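## Task

Slide wheels onto the blue rod in this sequence: small, small, then large. Afterwards set the rod down gently on its side and leave the other rod with no wheels. Once any wheel is on the rod, striking the wheel or rod against the table, or against a part that is not on the rod, counts as failure. Finish by releasing everything and moving the grippers away. The result must stay in place without the robot holding it.

## Robot and tools

Robot: two arms, left_arm and right_arm, each with a two-finger parallel gripper. Bases in the scene frame: left_arm at (-0.037, +0.362, +0.395) m, right_arm at (-0.004, -0.316, +0.395) m; both bases are tilted. The names are labels only and do not match image sides. Joint ranges (rad), base to gripper: waist -2.618 to 3.054, shoulder 0.000 to 3.142, elbow 0.000 to 3.142, wrist pitch -1.571 to 1.571, wrist yaw -1.571 to 1.571, wrist roll -2.094 to 2.094.

Frame: one shared scene frame for both arms. Origin on the table surface midway between the arms; +z up, +x away from the robot over the table, +y toward left_arm. All positions in metres, orientations as quaternions written w first (qw, qx, qy, qz). The fingers point along the gripper's +z axis and close along its y axis. The reported end_effector_position is the point between the finger pads, roughly 1 cm back from the tips. Reported hand positions can be slightly wrong, more so at long reach, and arms usually settle a centimetre or so short of the command, typically low.

Row layout (used by both execute_actions and move): one flat list of 16 numbers covering both arms, even if only one moves: left_arm x, y, z, qw, qx, qy, qz, opening, then right_arm x, y, z, qw, qx, qy, qz, opening. x, y, z and the quaternion are absolute target poses for that gripper in the scene frame, not offsets. Opening runs from -1 (closed) to +1 (fully open, 0.094 m).

execute_actions(actions): a list of actions; each action is a list of up to 15 rows, one row per 1/30 s step; if fewer rows are given, the last row repeats to fill 15 steps. An empty list just returns state and images. Every step the command is clipped to within 70 mm and 16 degrees of the measured pose, so a distant target takes several actions; after an action the arm only continues to its last clipped pose. If any target lies more than 0.6 m from its gripper's current position along any of that gripper's axes, the action is rejected for both arms; a malformed action, or a first action failing this check against the last reported state, rejects the whole call. To hold an orientation, repeat the same quaternion in every row rather than copying a drifted reported one.

move(target, speed, blocking): target is one 16-number row of absolute poses. Each gripper travels in a straight line toward its pose, all finishing together, lasting 0.5 to 10 s (cut off at 10 s). speed is path top speed in m/s, 0.002 to 0.5, default 0.25; rotation is limited to twice that in rad/s. Openings are applied at the start. Paths ignore obstacles and the other arm, and grippers can lag, wander, or overshoot speed, especially with a nearly straight arm. Faster contact and targets set deeper past contact press harder. The result adds a move: line with the ending (done, off_target, moving, held, fault) and limits (paced = target clipped; held = some steps blocked, after which the arm may jump fast), plus each gripper's distance from its pose. With blocking=false the result comes after 0.5 s while motion continues; until a result shows it ended, call wait or stop before new rows or moves.

wait(seconds): 0 to 10; lets time pass holding the last command; returns early if a running move ends. stop(): brakes the current move; fast arms need room. zoom_image(camera, region): enlarges [x0, y0, x1, y1] pixels (max 504 by 504) of a camera's latest image. show_instructions(): shows reference images. read_manual(section): licence texts only. finished_scene(scene): ends scene 1 or 2 permanently and reports success; the next task appears in its result.

Results: a state line gives each gripper's position and quaternion; Hand target lines give the pose currently being driven to; grip_measured gives the finger opening on the command scale (last Joint positions value is opening in metres, errors up to about 1 mm). To hold something, command about 0.03 below grip_measured for a firm grip, less for a light one; pad force tops out near 50 to 62 N. A pose unreachable line means the clearance check altered or blocked that arm's command. FAULT lines report stops; MOTOR HOT appears from 75 °C, a 10 s stop at 90 °C, and at 100 °C the arm goes limp and drops. Joint torques are noisy and offset. Cameras: cam_head_left and cam_head_right (896x504), cam_left_wrist and cam_right_wrist (504x504 fisheye), with calibration given in the session.

Avoid: knocking anything off the table, arms colliding or pushing on each other, dropping or slamming parts, hitting a threaded rod or wheel into the table or loose parts, and long heavy holds that heat motors. An arm meant to stay still should get its exact last pose and intended opening in every call. Release and back away before ending the scene.

Each tool is called after ">>>" as name([rows], argument=value, ...), one row to a line, values as JSON.

Reference images:

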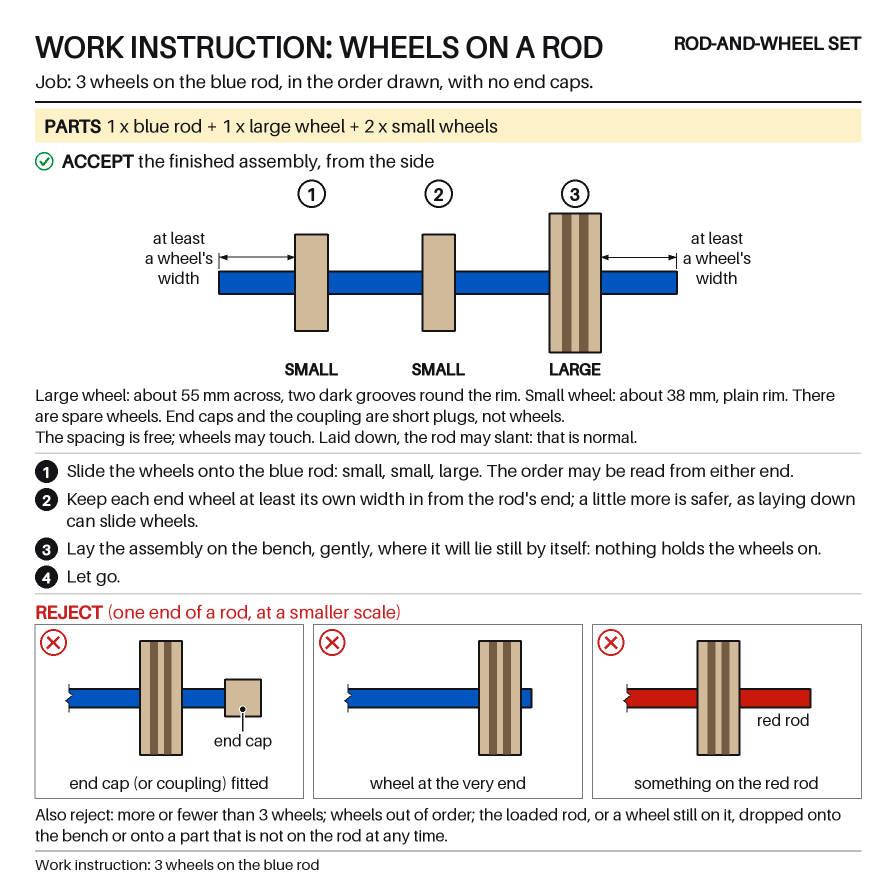

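## Session

>>> execute_actions(actions=[])

Scene clock: 0.00 s.
left_arm: end_effector_position=(+0.1859, +0.0897, +0.1049) grip_measured=-0.984 end_effector_quat_wxyz=(+0.043, +0.362, +0.929, +0.067) | right_arm: end_effector_position=(+0.6810, -0.2168, +0.2528) grip_measured=+1.000 end_effector_quat_wxyz=(-0.045, +0.739, +0.501, +0.448)
Joint positions: left_arm=[-0.678  2.562  1.123  0.391 -1.022  0.265  0.001] | right_arm=[ 0.34   2.081  1.847  0.002 -0.035  1.68   0.094]
Joint velocities: left_arm=[ 0.002 -0.017  0.002  0.007 -0.037 -0.022  0.001] | right_arm=[-0.002  0.017  0.007 -0.037  0.007 -0.037  0.   ]
Joint torques (N m, as the arm reports them, + toward a larger angle): no reading
Motor temperatures (°C, as the motors report them): left_arm=[27 26 29 29 30 29] | right_arm=[27 28 30 27 30 28]
Hand target (left_arm): +0.187, +0.084, +0.110; +0.050, +0.364, +0.928, +0.062
Hand target (right_arm): +0.684, -0.211, +0.264; -0.048, +0.732, +0.502, +0.458

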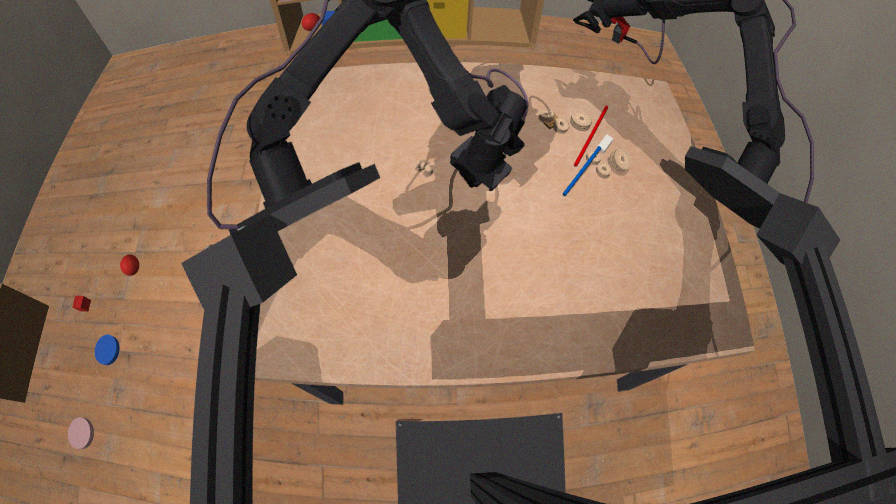

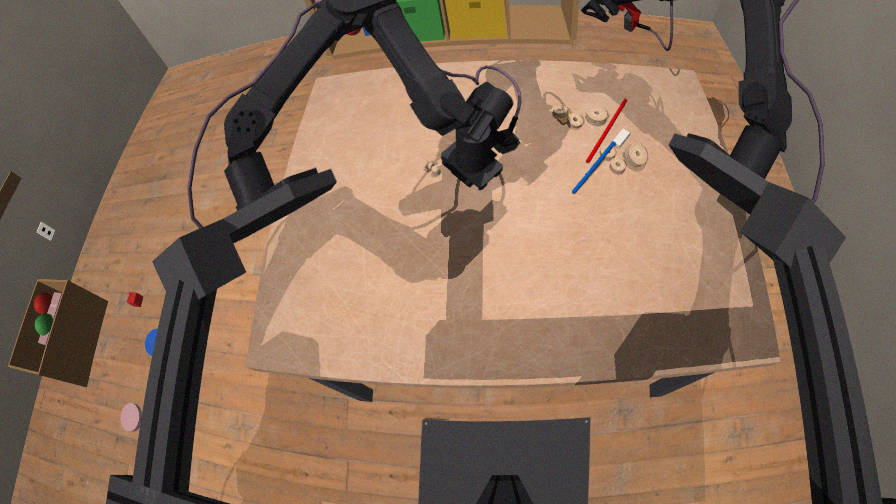

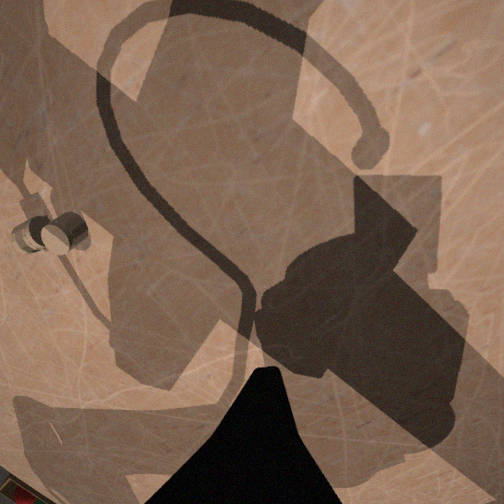

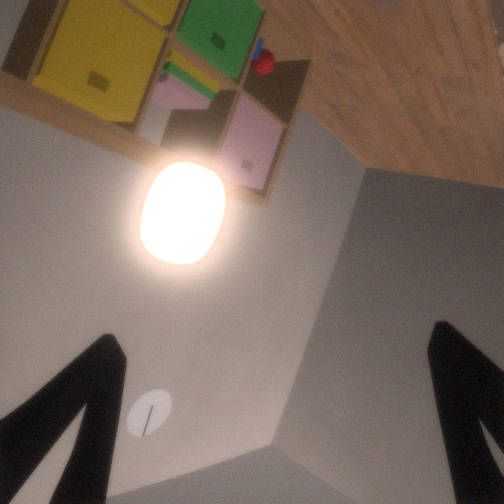

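>>> zoom_image(camera="cam_head_left", region=[500, 80, 660, 210])

>>> zoom_image(camera="cam_head_right", region=[520, 80, 680, 210])

Region (500, 80, 660, 210) of cam_head_left's 896x504 image, scaled by 3.150, with more detail than that image has; it fills the top 410 rows of this view, and the rest is white.

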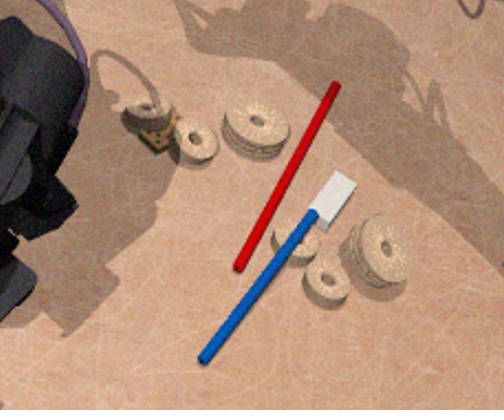

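Region (520, 80, 680, 210) of cam_head_right's 896x504 image, scaled by 3.150, with more detail than that image has; it fills the top 410 rows of this view, and the rest is white.

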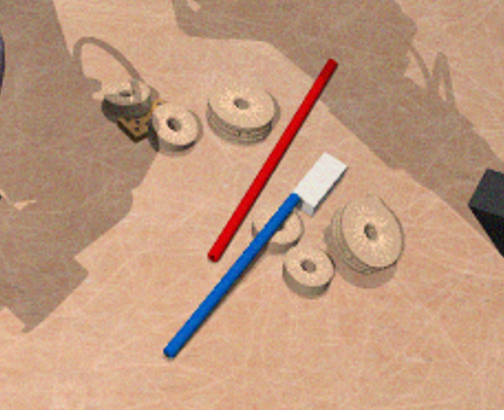

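>>> move(target=[0.26,-0.137,0.10,0,0.348,0.937,0,1, 0.40,-0.36,0.20,0,0.707,0.707,0,1])

Scene clock: 3.57 s.
left_arm: end_effector_position=(+0.2641, -0.1218, +0.0932) grip_measured=+1.000 end_effector_quat_wxyz=(+0.063, +0.338, +0.937, -0.058) | right_arm: end_effector_position=(+0.4051, -0.3580, +0.1956) grip_measured=+1.000 end_effector_quat_wxyz=(-0.008, +0.708, +0.706, +0.009)
Joint positions: left_arm=[-0.771  3.145  2.504 -0.389 -0.831  0.165  0.094] | right_arm=[ 0.223  1.577  1.077 -0.304  0.593  1.425  0.094]
Joint velocities: left_arm=[ 0.002 -0.012  0.002  0.037  0.022 -0.007  0.   ] | right_arm=[-0.007 -0.027 -0.012 -0.051  0.007 -0.037  0.   ]
Joint torques (N m, as the arm reports them, + toward a larger angle): left_arm=[-13.45  -8.44   2.99   0.47   0.13   0.01] | right_arm=[ 3.31 -8.77  2.34 -0.21  0.19 -0.1 ]
Motor temperatures (°C, as the motors report them): left_arm=[28 27 29 29 30 29] | right_arm=[27 28 30 27 30 28]
Hand target (left_arm): +0.257, -0.135, +0.103; +0.071, +0.346, +0.933, -0.072
Hand target (right_arm): +0.401, -0.363, +0.200; -0.005, +0.705, +0.709, +0.001
Off the commanded pose (left_arm): 0.017 m, 10 deg.
Off the commanded pose (right_arm): 0.007 m, 1 deg.
joint sent to its limit (left arm) — the command would take joint 2 (shoulder) past its upper limit, so that joint was sent only as far as its limit.
move: off_target (left_arm)
camera_calibration (this result's frames):
cam_left_wrist: T_world_to_cam=[[-0.729272, -0.684131, -0.0112695, 0.110316], [-0.650542, 0.688174, 0.321265, 0.262397], [-0.212032, 0.241621, -0.946922, 0.274138], [0, 0, 0, 1]] pos_world=[0.309277, -0.171342, 0.176532]
cam_right_wrist: T_world_to_cam=[[-0.994099, 0.0981769, -0.0461381, 0.45233], [0.0440803, 0.754221, 0.65514, 0.153229], [0.0991179, 0.64924, -0.754098, 0.44126], [0, 0, 0, 1]] pos_world=[0.39917, -0.44646, 0.253237]

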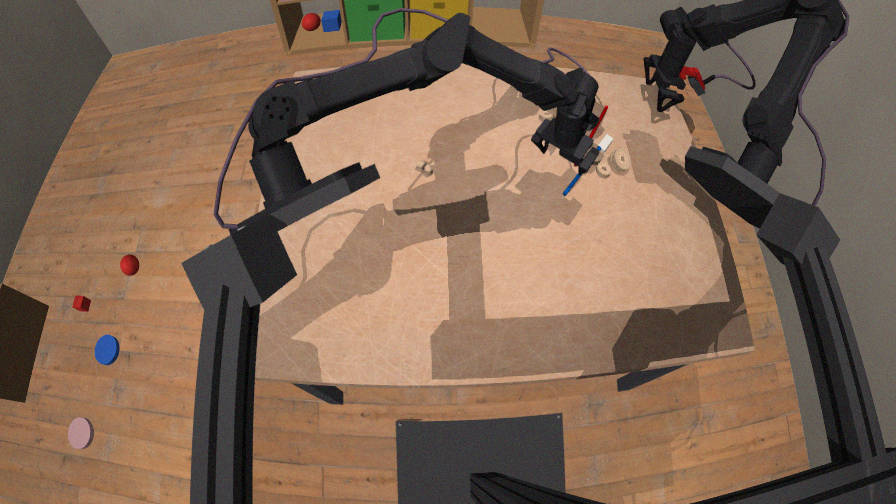

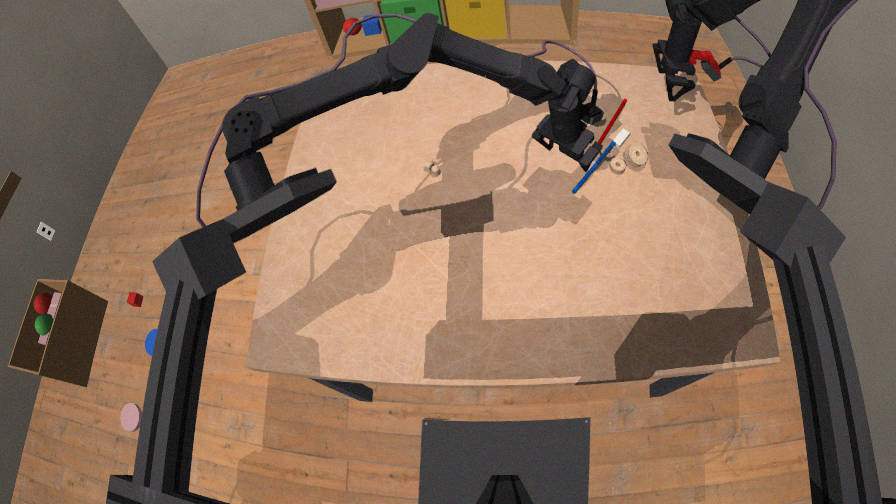

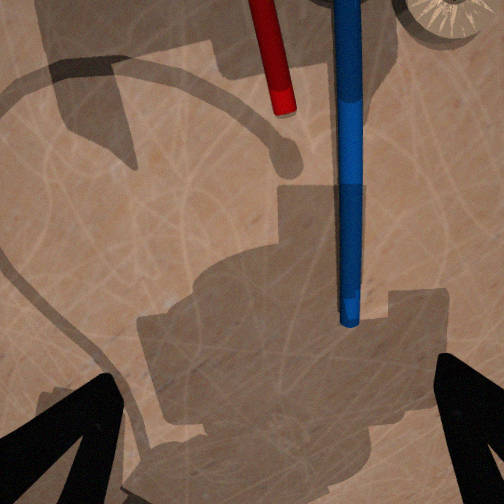

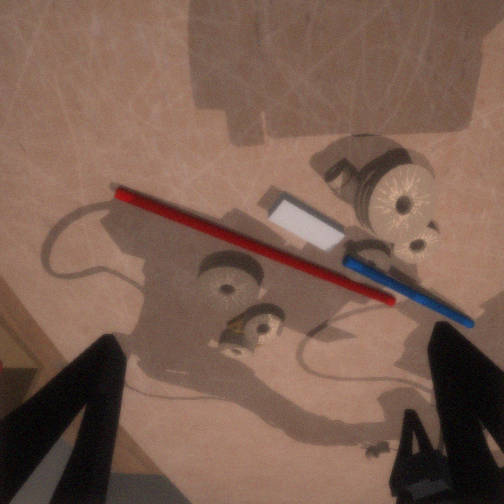

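>>> move(target=[0.22,0.15,0.15,0,0.348,0.937,0,1, 0.266,-0.165,0.08,0,0.335,0.942,0,0.0])

Scene clock: 6.43 s.
left_arm: end_effector_position=(+0.2253, +0.1503, +0.1423) grip_measured=+1.000 end_effector_quat_wxyz=(-0.005, +0.346, +0.938, +0.006) | right_arm: end_effector_position=(+0.2538, -0.1753, +0.0821) grip_measured=+0.002 end_effector_quat_wxyz=(-0.015, +0.334, +0.943, -0.005)
Joint positions: left_arm=[-0.586  2.172  0.944  0.147 -0.847  0.249  0.094] | right_arm=[0.43  2.337 0.87  0.493 0.749 0.762 0.047]
Joint velocities: left_arm=[-0.002  0.022 -0.012 -0.022  0.037  0.022  0.   ] | right_arm=[-0.002 -0.007 -0.007 -0.051  0.022 -0.022 -0.   ]
Joint torques (N m, as the arm reports them, + toward a larger angle): left_arm=[-7.29 -7.69 -1.11  0.23  0.01  0.06] | right_arm=[ 6.69 -4.85  0.99  0.09  0.15 -0.11]
Motor temperatures (°C, as the motors report them): left_arm=[29 27 29 29 30 29] | right_arm=[27 28 30 27 30 28]
Hand target (left_arm): +0.224, +0.150, +0.147; -0.000, +0.348, +0.937, +0.000
Hand target (right_arm): +0.264, -0.169, +0.084; +0.000, +0.335, +0.942, -0.001
Off the commanded pose (left_arm): 0.009 m, 1 deg.
Off the commanded pose (right_arm): 0.016 m, 2 deg.
move: off_target (right_arm)
camera_calibration (this result's frames):
cam_left_wrist: T_world_to_cam=[[-0.741451, -0.668075, -0.0626537, 0.276366], [-0.607826, 0.629149, 0.484478, 0.0101355], [-0.284249, 0.397299, -0.872557, 0.228978], [0, 0, 0, 1]] pos_world=[0.276159, 0.0872838, 0.212201]
cam_right_wrist: T_world_to_cam=[[-0.699578, -0.714113, -0.0251572, 0.0598697], [-0.551443, 0.51716, 0.654565, 0.206128], [-0.454423, 0.471792, -0.755587, 0.361545], [0, 0, 0, 1]] pos_world=[0.319846, -0.234422, 0.13976]

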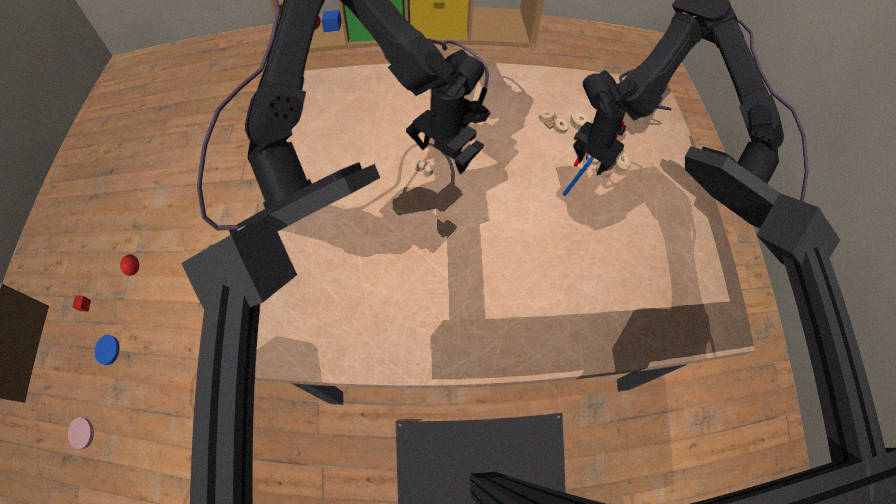

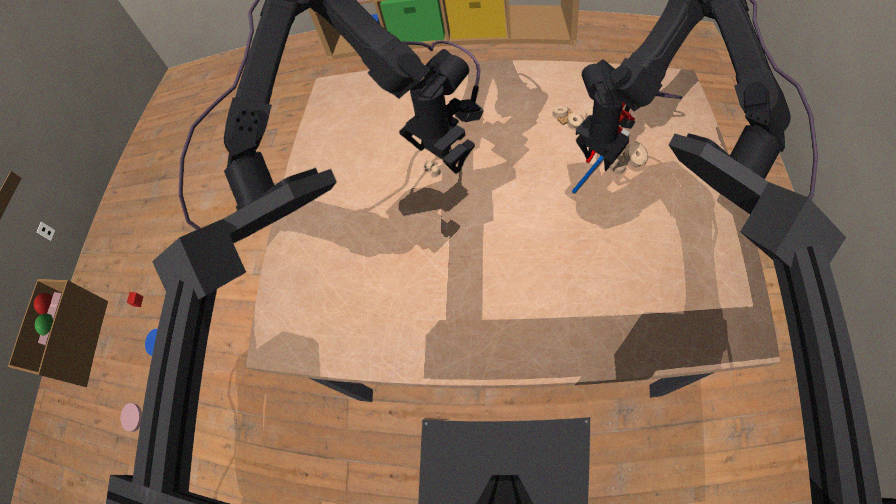

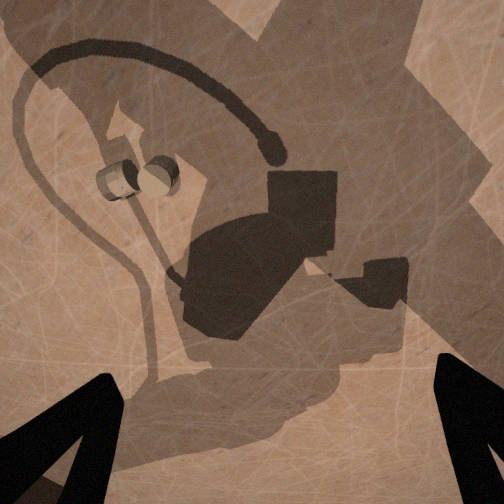

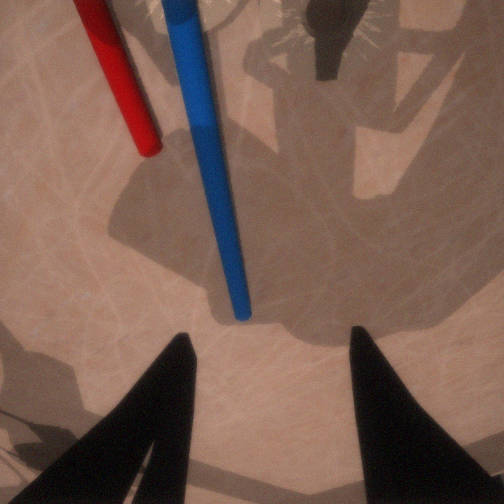

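>>> move(target=[0.22,0.15,0.15,0,0.348,0.937,0,1, 0.268,-0.147,0.04,0,0.335,0.942,0,0.0], speed=0.1)

Scene clock: 7.43 s.
left_arm: end_effector_position=(+0.2191, +0.1538, +0.1416) grip_measured=+1.000 end_effector_quat_wxyz=(-0.010, +0.349, +0.937, +0.007) | right_arm: end_effector_position=(+0.2634, -0.1506, +0.0429) grip_measured=+0.002 end_effector_quat_wxyz=(-0.006, +0.333, +0.943, -0.005)
Joint positions: left_arm=[-0.583  2.172  0.927  0.151 -0.847  0.249  0.094] | right_arm=[0.407 2.509 1.051 0.523 0.742 0.721 0.047]
Joint velocities: left_arm=[ 0.012  0.002 -0.007  0.007  0.037 -0.037  0.   ] | right_arm=[-0.017  0.002  0.012  0.037 -0.022 -0.022 -0.   ]
Joint torques (N m, as the arm reports them, + toward a larger angle): left_arm=[-8.15 -7.96 -0.97  0.18 -0.01 -0.07] | right_arm=[ 6.02 -4.63  0.83  0.08 -0.02 -0.02]
Motor temperatures (°C, as the motors report them): left_arm=[29 28 29 29 30 29] | right_arm=[27 28 30 27 30 28]
Hand target (left_arm): +0.220, +0.150, +0.150; -0.000, +0.348, +0.937, -0.000
Hand target (right_arm): +0.268, -0.146, +0.041; -0.000, +0.335, +0.942, -0.000
Off the commanded pose (left_arm): 0.009 m, 1 deg.
Off the commanded pose (right_arm): 0.007 m, 1 deg.
move: done
camera_calibration (this result's frames):
cam_left_wrist: T_world_to_cam=[[-0.747234, -0.661871, -0.0597358, 0.274022], [-0.598589, 0.631284, 0.493125, 0.000984277], [-0.288675, 0.404237, -0.867905, 0.224456], [0, 0, 0, 1]] pos_world=[0.270143, 0.0900124, 0.21069]
cam_right_wrist: T_world_to_cam=[[-0.698064, -0.715313, -0.0321465, 0.0830283], [-0.562374, 0.519918, 0.642978, 0.22806], [-0.443217, 0.466918, -0.76521, 0.321407], [0, 0, 0, 1]] pos_world=[0.328667, -0.209252, 0.101975]

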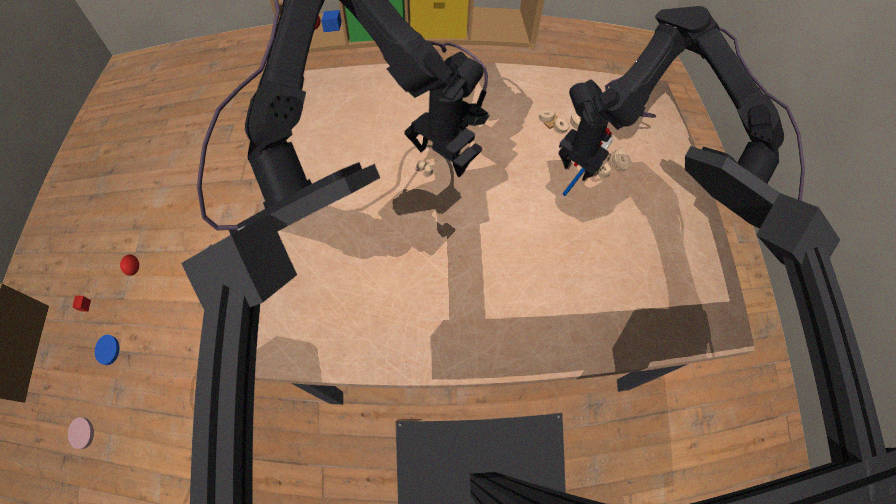

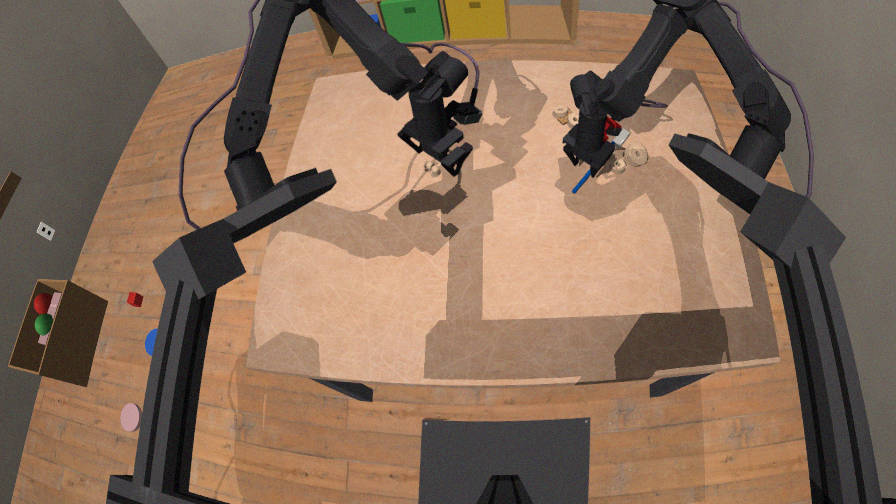

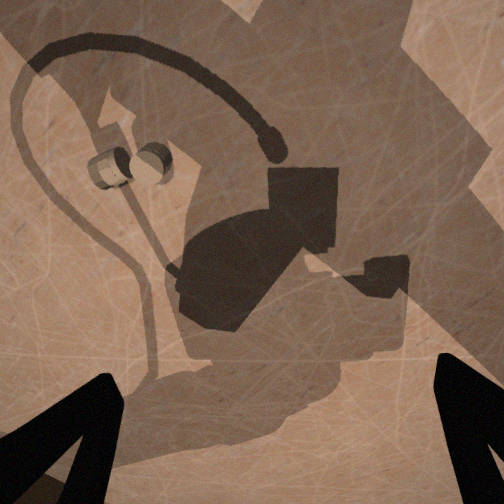

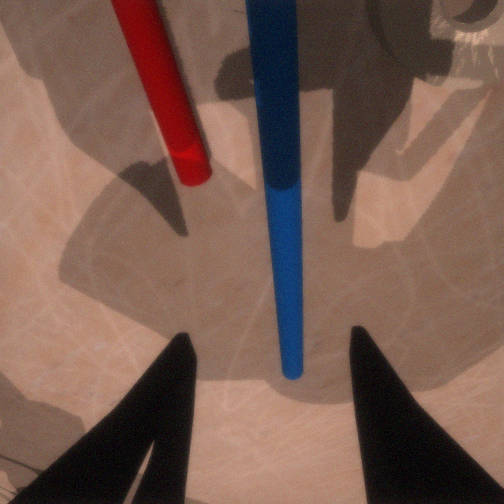

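>>> move(target=[0.22,0.15,0.15,0,0.348,0.937,0,1, 0.267,-0.148,0.012,0,0.335,0.942,0,0.0], speed=0.05)

>>> move(target=[0.22,0.15,0.15,0,0.348,0.937,0,1, 0.267,-0.148,0.012,0,0.335,0.942,0,-0.9], speed=0.05)

Scene clock: 8.60 s.
left_arm: end_effector_position=(+0.2192, +0.1546, +0.1411) grip_measured=+1.000 end_effector_quat_wxyz=(-0.010, +0.348, +0.937, +0.008) | right_arm: end_effector_position=(+0.2633, -0.1527, +0.0147) grip_measured=+0.002 end_effector_quat_wxyz=(-0.006, +0.334, +0.943, -0.006)
Joint positions: left_arm=[-0.581  2.172  0.927  0.151 -0.847  0.248  0.094] | right_arm=[0.353 2.586 1.124 0.563 0.711 0.667 0.047]
Joint velocities: left_arm=[-0.002 -0.012 -0.027  0.022  0.007 -0.037  0.   ] | right_arm=[ 0.002 -0.012 -0.002  0.007 -0.007  0.051  0.   ]
Joint torques (N m, as the arm reports them, + toward a larger angle): left_arm=[-8.35 -8.02 -1.07  0.19  0.01 -0.07] | right_arm=[ 6.39 -4.52  0.33  0.1  -0.01 -0.06]
Motor temperatures (°C, as the motors report them): left_arm=[29 28 29 29 30 29] | right_arm=[28 28 30 27 30 28]
Hand target (left_arm): +0.220, +0.150, +0.150; -0.000, +0.348, +0.937, +0.000
Hand target (right_arm): +0.267, -0.148, +0.012; -0.000, +0.335, +0.942, -0.000
Off the commanded pose (left_arm): 0.010 m, 1 deg.
Off the commanded pose (right_arm): 0.007 m, 1 deg.
move: done
camera_calibration (this result's frames):
cam_left_wrist: T_world_to_cam=[[-0.745889, -0.663344, -0.0601958, 0.274534], [-0.599497, 0.629207, 0.494673, 0.00111991], [-0.290263, 0.405059, -0.866992, 0.223771], [0, 0, 0, 1]] pos_world=[0.270396, 0.090765, 0.20998]
cam_right_wrist: T_world_to_cam=[[-0.699728, -0.713787, -0.0298288, 0.0811451], [-0.56043, 0.52254, 0.64255, 0.2471], [-0.443057, 0.466327, -0.765663, 0.300603], [0, 0, 0, 1]] pos_world=[0.328446, -0.211379, 0.0738068]

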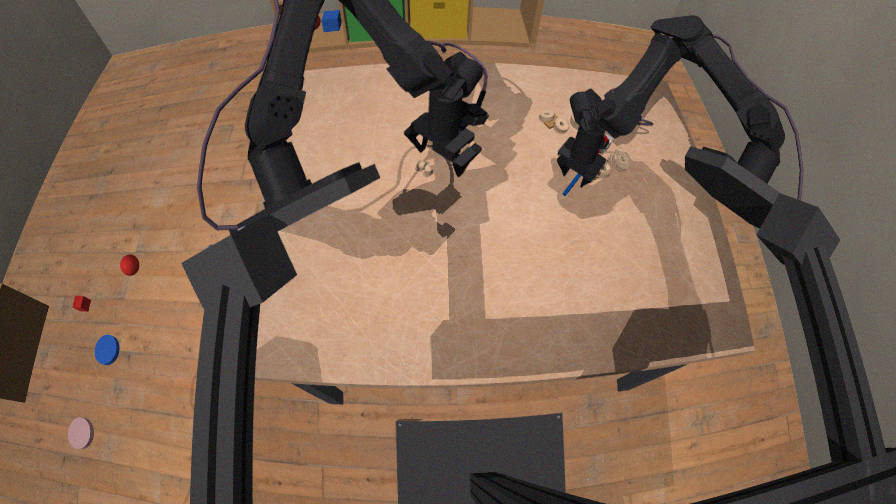

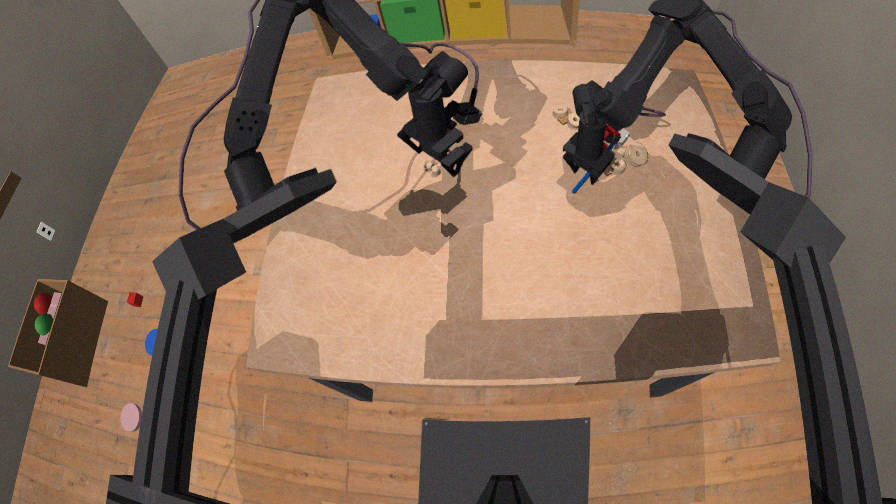

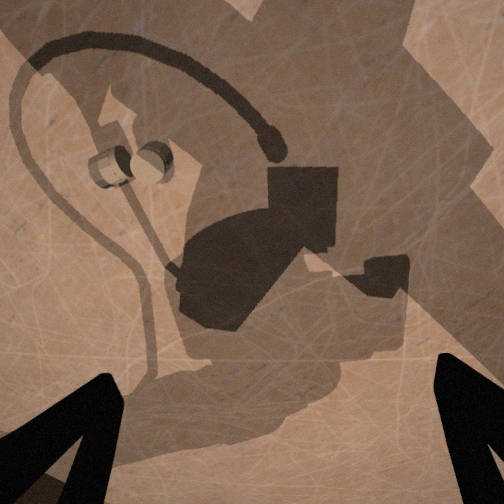

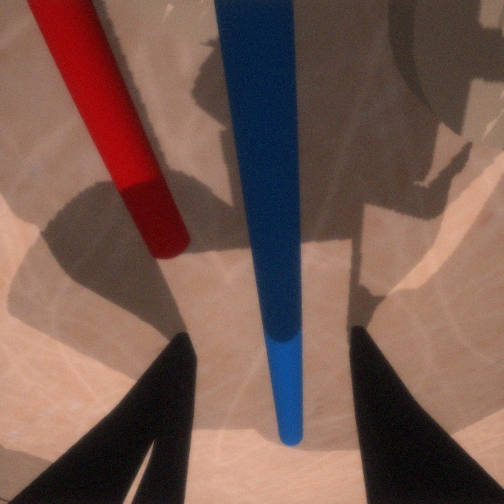

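Scene clock: 9.30 s.
left_arm: end_effector_position=(+0.2192, +0.1551, +0.1407) grip_measured=+1.000 end_effector_quat_wxyz=(-0.011, +0.348, +0.937, +0.008) | right_arm: end_effector_position=(+0.2640, -0.1524, +0.0147) grip_measured=-0.835 end_effector_quat_wxyz=(-0.005, +0.333, +0.943, -0.005)
Joint positions: left_arm=[-0.58   2.172  0.927  0.151 -0.847  0.248  0.094] | right_arm=[0.353 2.586 1.124 0.567 0.71  0.664 0.008]
Joint velocities: left_arm=[-0.002 -0.012 -0.012 -0.022 -0.022 -0.11   0.   ] | right_arm=[ 0.012 -0.012  0.002  0.11  -0.007 -0.051 -0.   ]
Joint torques (N m, as the arm reports them, + toward a larger angle): left_arm=[-8.45 -7.98 -1.1   0.19  0.01 -0.08] | right_arm=[ 6.01 -4.46  0.4   0.19 -0.01 -0.04]
Motor temperatures (°C, as the motors report them): left_arm=[29 28 29 29 30 29] | right_arm=[28 28 30 27 30 28]
Hand target (left_arm): +0.220, +0.150, +0.150; -0.000, +0.348, +0.937, -0.000
Hand target (right_arm): +0.267, -0.148, +0.012; +0.000, +0.335, +0.942, -0.000
Off the commanded pose (left_arm): 0.011 m, 2 deg.
Off the commanded pose (right_arm): 0.006 m, 1 deg.
move: off_target (left_arm)
camera_calibration (this result's frames):
cam_left_wrist: T_world_to_cam=[[-0.74533, -0.663946, -0.0604917, 0.274889], [-0.599774, 0.628129, 0.495706, 0.00109252], [-0.291125, 0.405746, -0.866381, 0.22325], [0, 0, 0, 1]] pos_world=[0.270532, 0.0912421, 0.209506]
cam_right_wrist: T_world_to_cam=[[-0.698524, -0.714837, -0.0327355, 0.0813928], [-0.562928, 0.520688, 0.641869, 0.247756], [-0.441787, 0.466789, -0.766115, 0.300527], [0, 0, 0, 1]] pos_world=[0.329093, -0.211104, 0.0738755]

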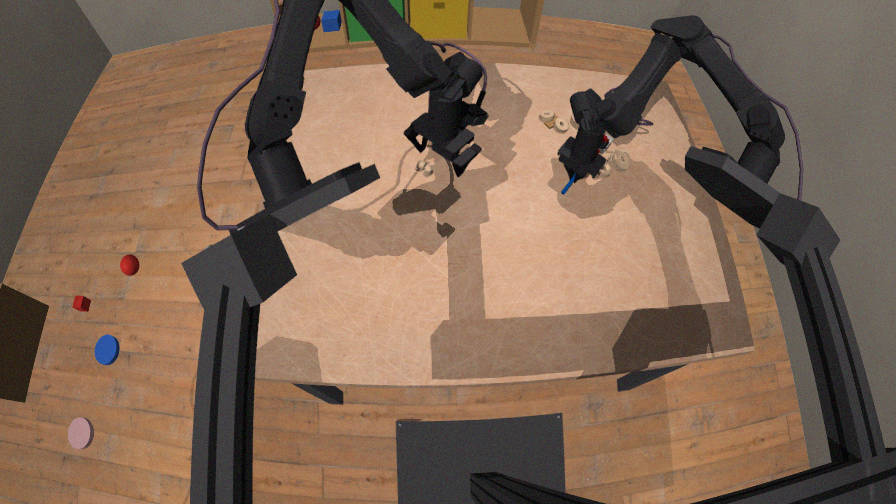

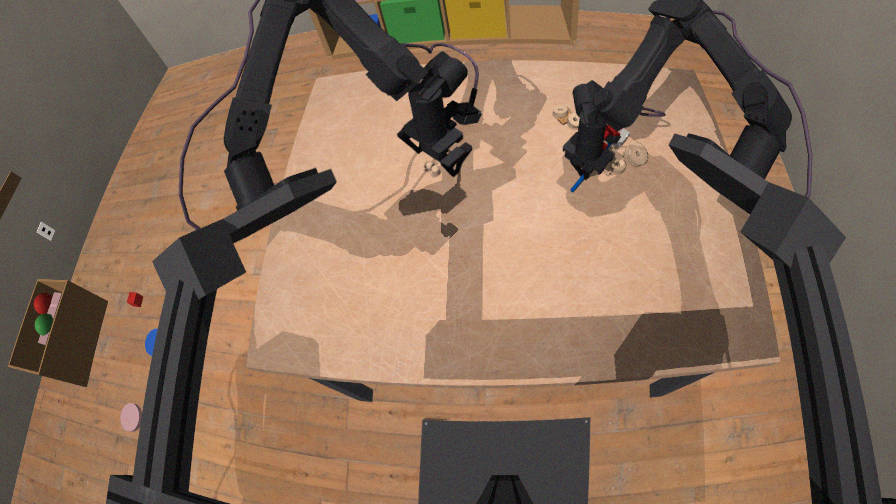

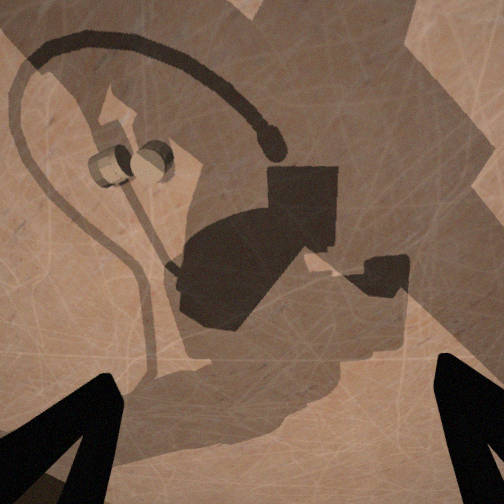

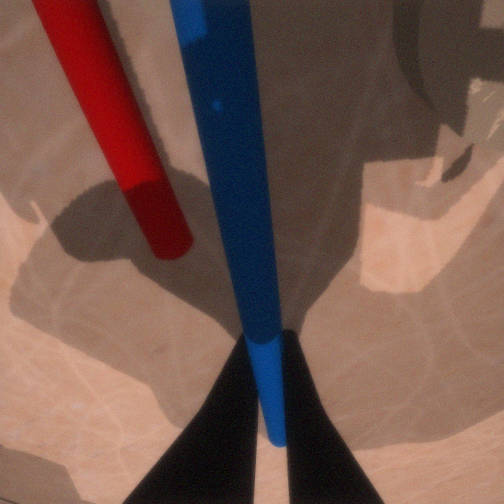

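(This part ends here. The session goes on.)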